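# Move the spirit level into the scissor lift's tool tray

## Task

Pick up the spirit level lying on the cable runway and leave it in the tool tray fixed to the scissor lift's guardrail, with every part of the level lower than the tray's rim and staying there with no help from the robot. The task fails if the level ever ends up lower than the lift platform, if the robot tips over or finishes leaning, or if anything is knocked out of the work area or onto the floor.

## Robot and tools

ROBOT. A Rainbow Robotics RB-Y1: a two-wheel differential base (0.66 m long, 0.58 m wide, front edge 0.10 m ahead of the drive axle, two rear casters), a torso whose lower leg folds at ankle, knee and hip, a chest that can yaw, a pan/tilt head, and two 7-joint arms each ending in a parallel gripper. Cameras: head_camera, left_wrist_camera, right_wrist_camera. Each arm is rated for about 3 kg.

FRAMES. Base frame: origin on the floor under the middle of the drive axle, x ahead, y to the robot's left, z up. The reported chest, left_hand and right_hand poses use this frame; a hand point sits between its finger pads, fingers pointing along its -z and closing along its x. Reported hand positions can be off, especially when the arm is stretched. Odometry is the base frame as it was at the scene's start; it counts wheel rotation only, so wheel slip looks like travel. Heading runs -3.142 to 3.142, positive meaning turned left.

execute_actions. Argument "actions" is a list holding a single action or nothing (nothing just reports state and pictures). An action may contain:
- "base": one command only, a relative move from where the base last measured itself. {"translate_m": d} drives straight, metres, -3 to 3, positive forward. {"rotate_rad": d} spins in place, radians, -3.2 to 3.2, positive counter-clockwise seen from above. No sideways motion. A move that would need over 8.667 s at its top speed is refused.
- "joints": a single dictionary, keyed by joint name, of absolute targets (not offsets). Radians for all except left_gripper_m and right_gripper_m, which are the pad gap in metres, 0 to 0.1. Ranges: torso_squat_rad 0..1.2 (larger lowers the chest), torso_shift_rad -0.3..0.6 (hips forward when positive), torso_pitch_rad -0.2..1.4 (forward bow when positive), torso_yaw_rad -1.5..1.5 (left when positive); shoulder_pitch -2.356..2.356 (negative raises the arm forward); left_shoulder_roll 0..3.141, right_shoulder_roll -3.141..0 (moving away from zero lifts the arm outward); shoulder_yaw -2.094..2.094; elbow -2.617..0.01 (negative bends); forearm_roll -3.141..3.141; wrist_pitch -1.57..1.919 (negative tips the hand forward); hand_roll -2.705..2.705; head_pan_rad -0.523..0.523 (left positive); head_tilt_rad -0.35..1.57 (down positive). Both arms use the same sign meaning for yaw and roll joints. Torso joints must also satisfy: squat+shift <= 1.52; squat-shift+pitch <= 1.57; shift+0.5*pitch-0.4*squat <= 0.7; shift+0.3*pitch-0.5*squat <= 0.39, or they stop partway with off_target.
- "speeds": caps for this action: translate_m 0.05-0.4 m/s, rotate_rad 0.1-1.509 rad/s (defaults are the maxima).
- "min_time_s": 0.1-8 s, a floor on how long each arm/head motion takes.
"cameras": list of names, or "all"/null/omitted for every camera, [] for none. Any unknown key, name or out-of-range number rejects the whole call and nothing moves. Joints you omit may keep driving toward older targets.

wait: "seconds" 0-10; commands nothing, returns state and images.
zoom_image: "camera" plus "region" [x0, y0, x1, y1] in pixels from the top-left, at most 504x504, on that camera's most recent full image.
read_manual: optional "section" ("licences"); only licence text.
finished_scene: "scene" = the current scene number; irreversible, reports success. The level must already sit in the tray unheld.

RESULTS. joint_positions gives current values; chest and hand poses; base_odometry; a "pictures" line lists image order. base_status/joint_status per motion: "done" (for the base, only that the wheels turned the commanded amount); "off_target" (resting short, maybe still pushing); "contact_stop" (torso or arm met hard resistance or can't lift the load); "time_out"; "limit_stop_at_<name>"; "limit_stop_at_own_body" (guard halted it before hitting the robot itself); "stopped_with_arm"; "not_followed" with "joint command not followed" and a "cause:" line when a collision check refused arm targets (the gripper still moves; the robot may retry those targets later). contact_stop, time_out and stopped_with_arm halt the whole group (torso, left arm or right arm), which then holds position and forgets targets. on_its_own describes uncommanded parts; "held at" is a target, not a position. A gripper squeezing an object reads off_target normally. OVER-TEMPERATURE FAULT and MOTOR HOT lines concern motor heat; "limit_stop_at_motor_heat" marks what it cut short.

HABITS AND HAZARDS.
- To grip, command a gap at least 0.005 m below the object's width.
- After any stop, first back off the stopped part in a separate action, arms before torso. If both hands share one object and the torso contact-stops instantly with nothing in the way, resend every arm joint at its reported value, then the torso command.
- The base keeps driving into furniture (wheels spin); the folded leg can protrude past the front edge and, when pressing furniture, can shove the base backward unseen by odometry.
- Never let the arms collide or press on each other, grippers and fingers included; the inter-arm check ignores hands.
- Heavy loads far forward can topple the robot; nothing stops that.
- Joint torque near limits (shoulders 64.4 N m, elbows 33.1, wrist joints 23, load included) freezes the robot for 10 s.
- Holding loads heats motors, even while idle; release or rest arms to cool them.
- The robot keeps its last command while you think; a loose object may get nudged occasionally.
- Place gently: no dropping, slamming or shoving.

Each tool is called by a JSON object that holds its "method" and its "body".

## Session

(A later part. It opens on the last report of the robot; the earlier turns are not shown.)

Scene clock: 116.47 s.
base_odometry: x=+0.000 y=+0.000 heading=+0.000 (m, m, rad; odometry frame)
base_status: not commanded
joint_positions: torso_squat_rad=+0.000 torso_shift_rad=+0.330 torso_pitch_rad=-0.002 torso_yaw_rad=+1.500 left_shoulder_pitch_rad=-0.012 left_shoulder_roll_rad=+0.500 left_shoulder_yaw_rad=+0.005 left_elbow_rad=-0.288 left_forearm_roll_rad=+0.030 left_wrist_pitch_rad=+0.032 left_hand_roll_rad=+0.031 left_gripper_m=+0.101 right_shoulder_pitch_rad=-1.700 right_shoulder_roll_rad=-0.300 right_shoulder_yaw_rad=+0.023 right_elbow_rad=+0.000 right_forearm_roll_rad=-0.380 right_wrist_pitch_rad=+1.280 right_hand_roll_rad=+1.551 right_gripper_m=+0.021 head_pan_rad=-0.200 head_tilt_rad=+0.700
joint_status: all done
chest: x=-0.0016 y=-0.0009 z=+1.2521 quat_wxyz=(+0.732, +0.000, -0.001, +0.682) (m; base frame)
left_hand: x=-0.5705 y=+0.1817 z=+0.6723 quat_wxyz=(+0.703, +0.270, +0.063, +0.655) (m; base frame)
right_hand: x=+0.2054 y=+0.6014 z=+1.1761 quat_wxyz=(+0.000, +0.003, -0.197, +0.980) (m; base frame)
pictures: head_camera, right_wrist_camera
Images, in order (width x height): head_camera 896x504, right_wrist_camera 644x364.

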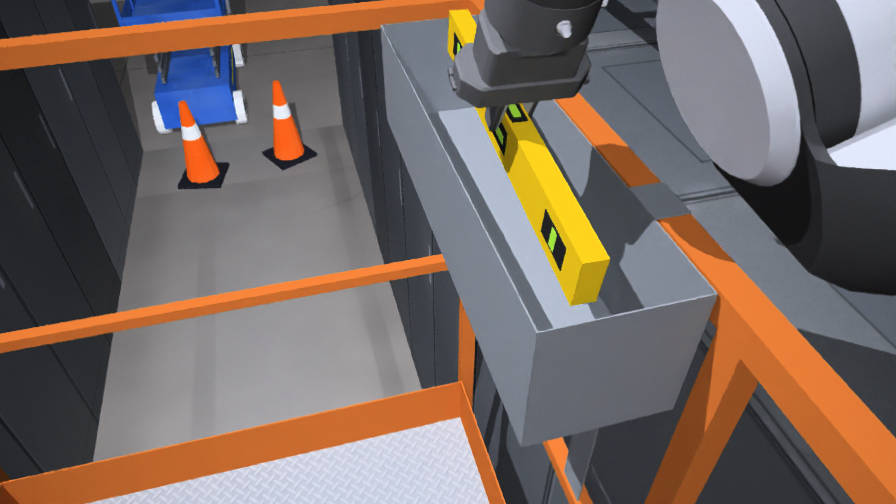

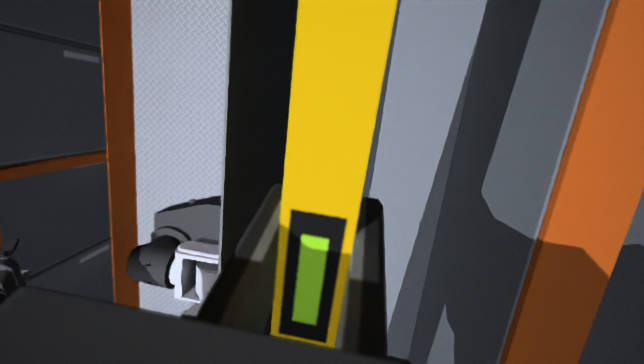

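{"method": "execute_actions", "body": {"actions": [{"joints":{"right_shoulder_pitch_rad":-1.55,"right_wrist_pitch_rad":1.17},"min_time_s":1.5}], "cameras": ["head_camera","right_wrist_camera"]}}

Scene clock: 120.37 s.
base_odometry: x=+0.000 y=+0.000 heading=+0.000 (m, m, rad; odometry frame)
base_status: not commanded
joint_positions: torso_squat_rad=+0.000 torso_shift_rad=+0.330 torso_pitch_rad=-0.002 torso_yaw_rad=+1.500 left_shoulder_pitch_rad=-0.012 left_shoulder_roll_rad=+0.500 left_shoulder_yaw_rad=+0.005 left_elbow_rad=-0.288 left_forearm_roll_rad=+0.030 left_wrist_pitch_rad=+0.032 left_hand_roll_rad=+0.031 left_gripper_m=+0.101 right_shoulder_pitch_rad=-1.550 right_shoulder_roll_rad=-0.300 right_shoulder_yaw_rad=+0.023 right_elbow_rad=+0.000 right_forearm_roll_rad=-0.380 right_wrist_pitch_rad=+1.170 right_hand_roll_rad=+1.551 right_gripper_m=+0.021 head_pan_rad=-0.200 head_tilt_rad=+0.700
joint_status: all done
chest: x=-0.0016 y=-0.0009 z=+1.2521 quat_wxyz=(+0.732, +0.000, -0.001, +0.682) (m; base frame)
left_hand: x=-0.5705 y=+0.1817 z=+0.6723 quat_wxyz=(+0.703, +0.270, +0.063, +0.655) (m; base frame)
right_hand: x=+0.2354 y=+0.5974 z=+1.0988 quat_wxyz=(+0.026, +0.003, -0.182, +0.983) (m; base frame)
pictures: head_camera, right_wrist_camera
Images, in order (width x height): head_camera 896x504, right_wrist_camera 644x364.

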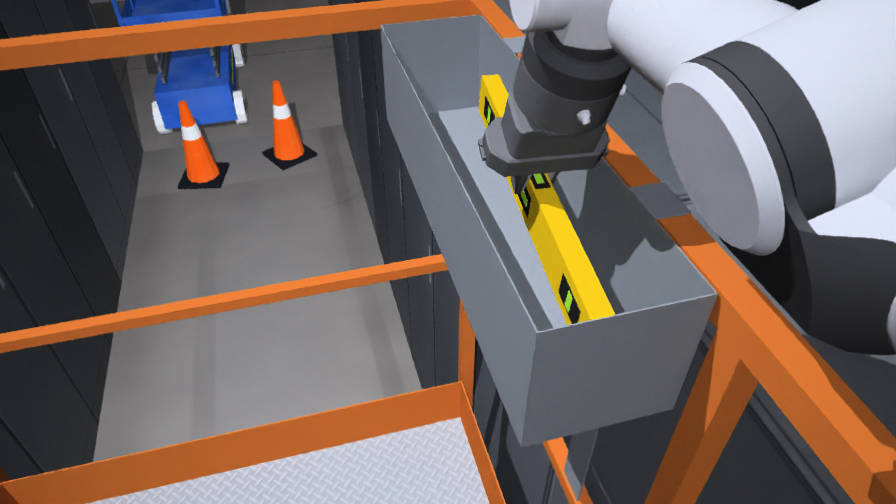

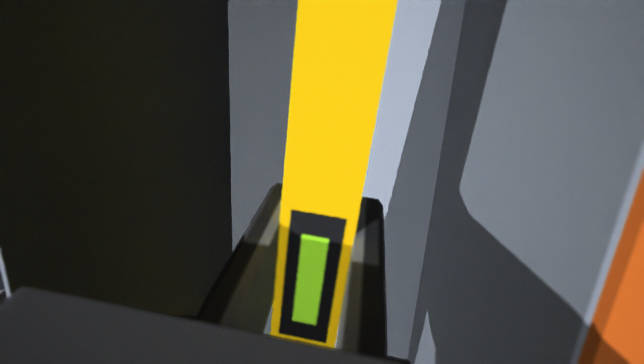

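Inside. Lower by squat, then release.

{"method": "execute_actions", "body": {"actions": [{"joints":{"torso_squat_rad":0.35,"torso_shift_rad":0.35}}], "cameras": []}}

{"method": "execute_actions", "body": {"actions": [{"joints":{"right_gripper_m":0.05}}], "cameras": []}}

{"method": "execute_actions", "body": {"actions": [{"joints":{"torso_squat_rad":0,"torso_shift_rad":0.33}}], "cameras": ["head_camera"]}}

Scene clock: 126.83 s.
base_odometry: x=+0.000 y=+0.000 heading=+0.000 (m, m, rad; odometry frame)
base_status: not commanded
joint_positions: torso_squat_rad=+0.229 torso_shift_rad=+0.341 torso_pitch_rad=-0.005 torso_yaw_rad=+1.499 left_shoulder_pitch_rad=-0.012 left_shoulder_roll_rad=+0.500 left_shoulder_yaw_rad=+0.005 left_elbow_rad=-0.288 left_forearm_roll_rad=+0.030 left_wrist_pitch_rad=+0.032 left_hand_roll_rad=+0.031 left_gripper_m=+0.101 right_shoulder_pitch_rad=-1.556 right_shoulder_roll_rad=-0.304 right_shoulder_yaw_rad=+0.024 right_elbow_rad=-0.003 right_forearm_roll_rad=-0.379 right_wrist_pitch_rad=+1.170 right_hand_roll_rad=+1.551 right_gripper_m=+0.021 head_pan_rad=-0.200 head_tilt_rad=+0.700
joint_status: torso_squat_rad contact_stop (moved +0.229 of +0.350); the others done
on_its_own: torso_squat_rad is held at +0.229, not at your +0.350, since a contact_stop
chest: x=-0.0015 y=-0.0019 z=+1.2323 quat_wxyz=(+0.732, -0.001, -0.003, +0.681) (m; base frame)
left_hand: x=-0.5681 y=+0.1821 z=+0.6506 quat_wxyz=(+0.703, +0.270, +0.061, +0.655) (m; base frame)
right_hand: x=+0.2378 y=+0.5990 z=+1.0862 quat_wxyz=(+0.026, +0.000, -0.188, +0.982) (m; base frame)
pictures: none
No camera images: the call's "cameras" was empty. Leave "cameras" out to get every camera's image.

not run: a stop came earlier in this reply.

not run: a stop came earlier in this reply.

{"method": "execute_actions", "body": {"actions": [{"joints":{"right_gripper_m":0.05}}], "cameras": []}}

{"method": "execute_actions", "body": {"actions": [{"joints":{"right_shoulder_pitch_rad":-1.75}}], "cameras": ["head_camera"]}}

Scene clock: 132.97 s.
base_odometry: x=+0.000 y=+0.000 heading=+0.000 (m, m, rad; odometry frame)
base_status: not commanded
joint_positions: torso_squat_rad=+0.229 torso_shift_rad=+0.341 torso_pitch_rad=-0.005 torso_yaw_rad=+1.499 left_shoulder_pitch_rad=-0.012 left_shoulder_roll_rad=+0.500 left_shoulder_yaw_rad=+0.005 left_elbow_rad=-0.288 left_forearm_roll_rad=+0.030 left_wrist_pitch_rad=+0.032 left_hand_roll_rad=+0.031 left_gripper_m=+0.101 right_shoulder_pitch_rad=-1.556 right_shoulder_roll_rad=-0.304 right_shoulder_yaw_rad=+0.024 right_elbow_rad=-0.003 right_forearm_roll_rad=-0.379 right_wrist_pitch_rad=+1.170 right_hand_roll_rad=+1.551 right_gripper_m=+0.050 head_pan_rad=-0.200 head_tilt_rad=+0.700
joint_status: all done
on_its_own: torso_squat_rad is held at +0.229, not at your +0.350, since a contact_stop
chest: x=-0.0015 y=-0.0019 z=+1.2323 quat_wxyz=(+0.732, -0.001, -0.003, +0.681) (m; base frame)
left_hand: x=-0.5681 y=+0.1821 z=+0.6506 quat_wxyz=(+0.703, +0.270, +0.061, +0.655) (m; base frame)
right_hand: x=+0.2378 y=+0.5990 z=+1.0862 quat_wxyz=(+0.026, +0.000, -0.188, +0.982) (m; base frame)
pictures: none
No camera images: the call's "cameras" was empty. Leave "cameras" out to get every camera's image.

Scene clock: 134.07 s.
base_odometry: x=+0.000 y=+0.000 heading=+0.000 (m, m, rad; odometry frame)
base_status: not commanded
joint_positions: torso_squat_rad=+0.229 torso_shift_rad=+0.342 torso_pitch_rad=-0.004 torso_yaw_rad=+1.500 left_shoulder_pitch_rad=-0.012 left_shoulder_roll_rad=+0.500 left_shoulder_yaw_rad=+0.005 left_elbow_rad=-0.288 left_forearm_roll_rad=+0.030 left_wrist_pitch_rad=+0.032 left_hand_roll_rad=+0.031 left_gripper_m=+0.101 right_shoulder_pitch_rad=-1.750 right_shoulder_roll_rad=-0.300 right_shoulder_yaw_rad=+0.023 right_elbow_rad=+0.000 right_forearm_roll_rad=-0.380 right_wrist_pitch_rad=+1.170 right_hand_roll_rad=+1.551 right_gripper_m=+0.050 head_pan_rad=-0.200 head_tilt_rad=+0.700
joint_status: all done
on_its_own: torso_squat_rad is held at +0.229, not at your +0.350, since a contact_stop
chest: x=-0.0009 y=-0.0009 z=+1.2322 quat_wxyz=(+0.732, -0.001, -0.002, +0.682) (m; base frame)
left_hand: x=-0.5682 y=+0.1819 z=+0.6508 quat_wxyz=(+0.703, +0.269, +0.062, +0.655) (m; base frame)
right_hand: x=+0.1955 y=+0.6300 z=+1.1981 quat_wxyz=(-0.009, +0.004, -0.273, +0.962) (m; base frame)
pictures: head_camera
Images, in order (width x height): head_camera 896x504.

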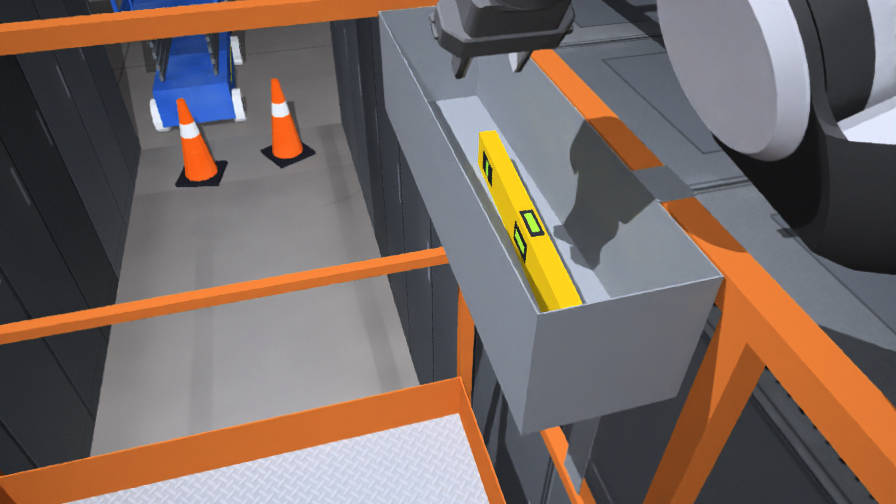

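{"method": "finished_scene", "body": {"scene": 1}}

The scene is finished: the task was done.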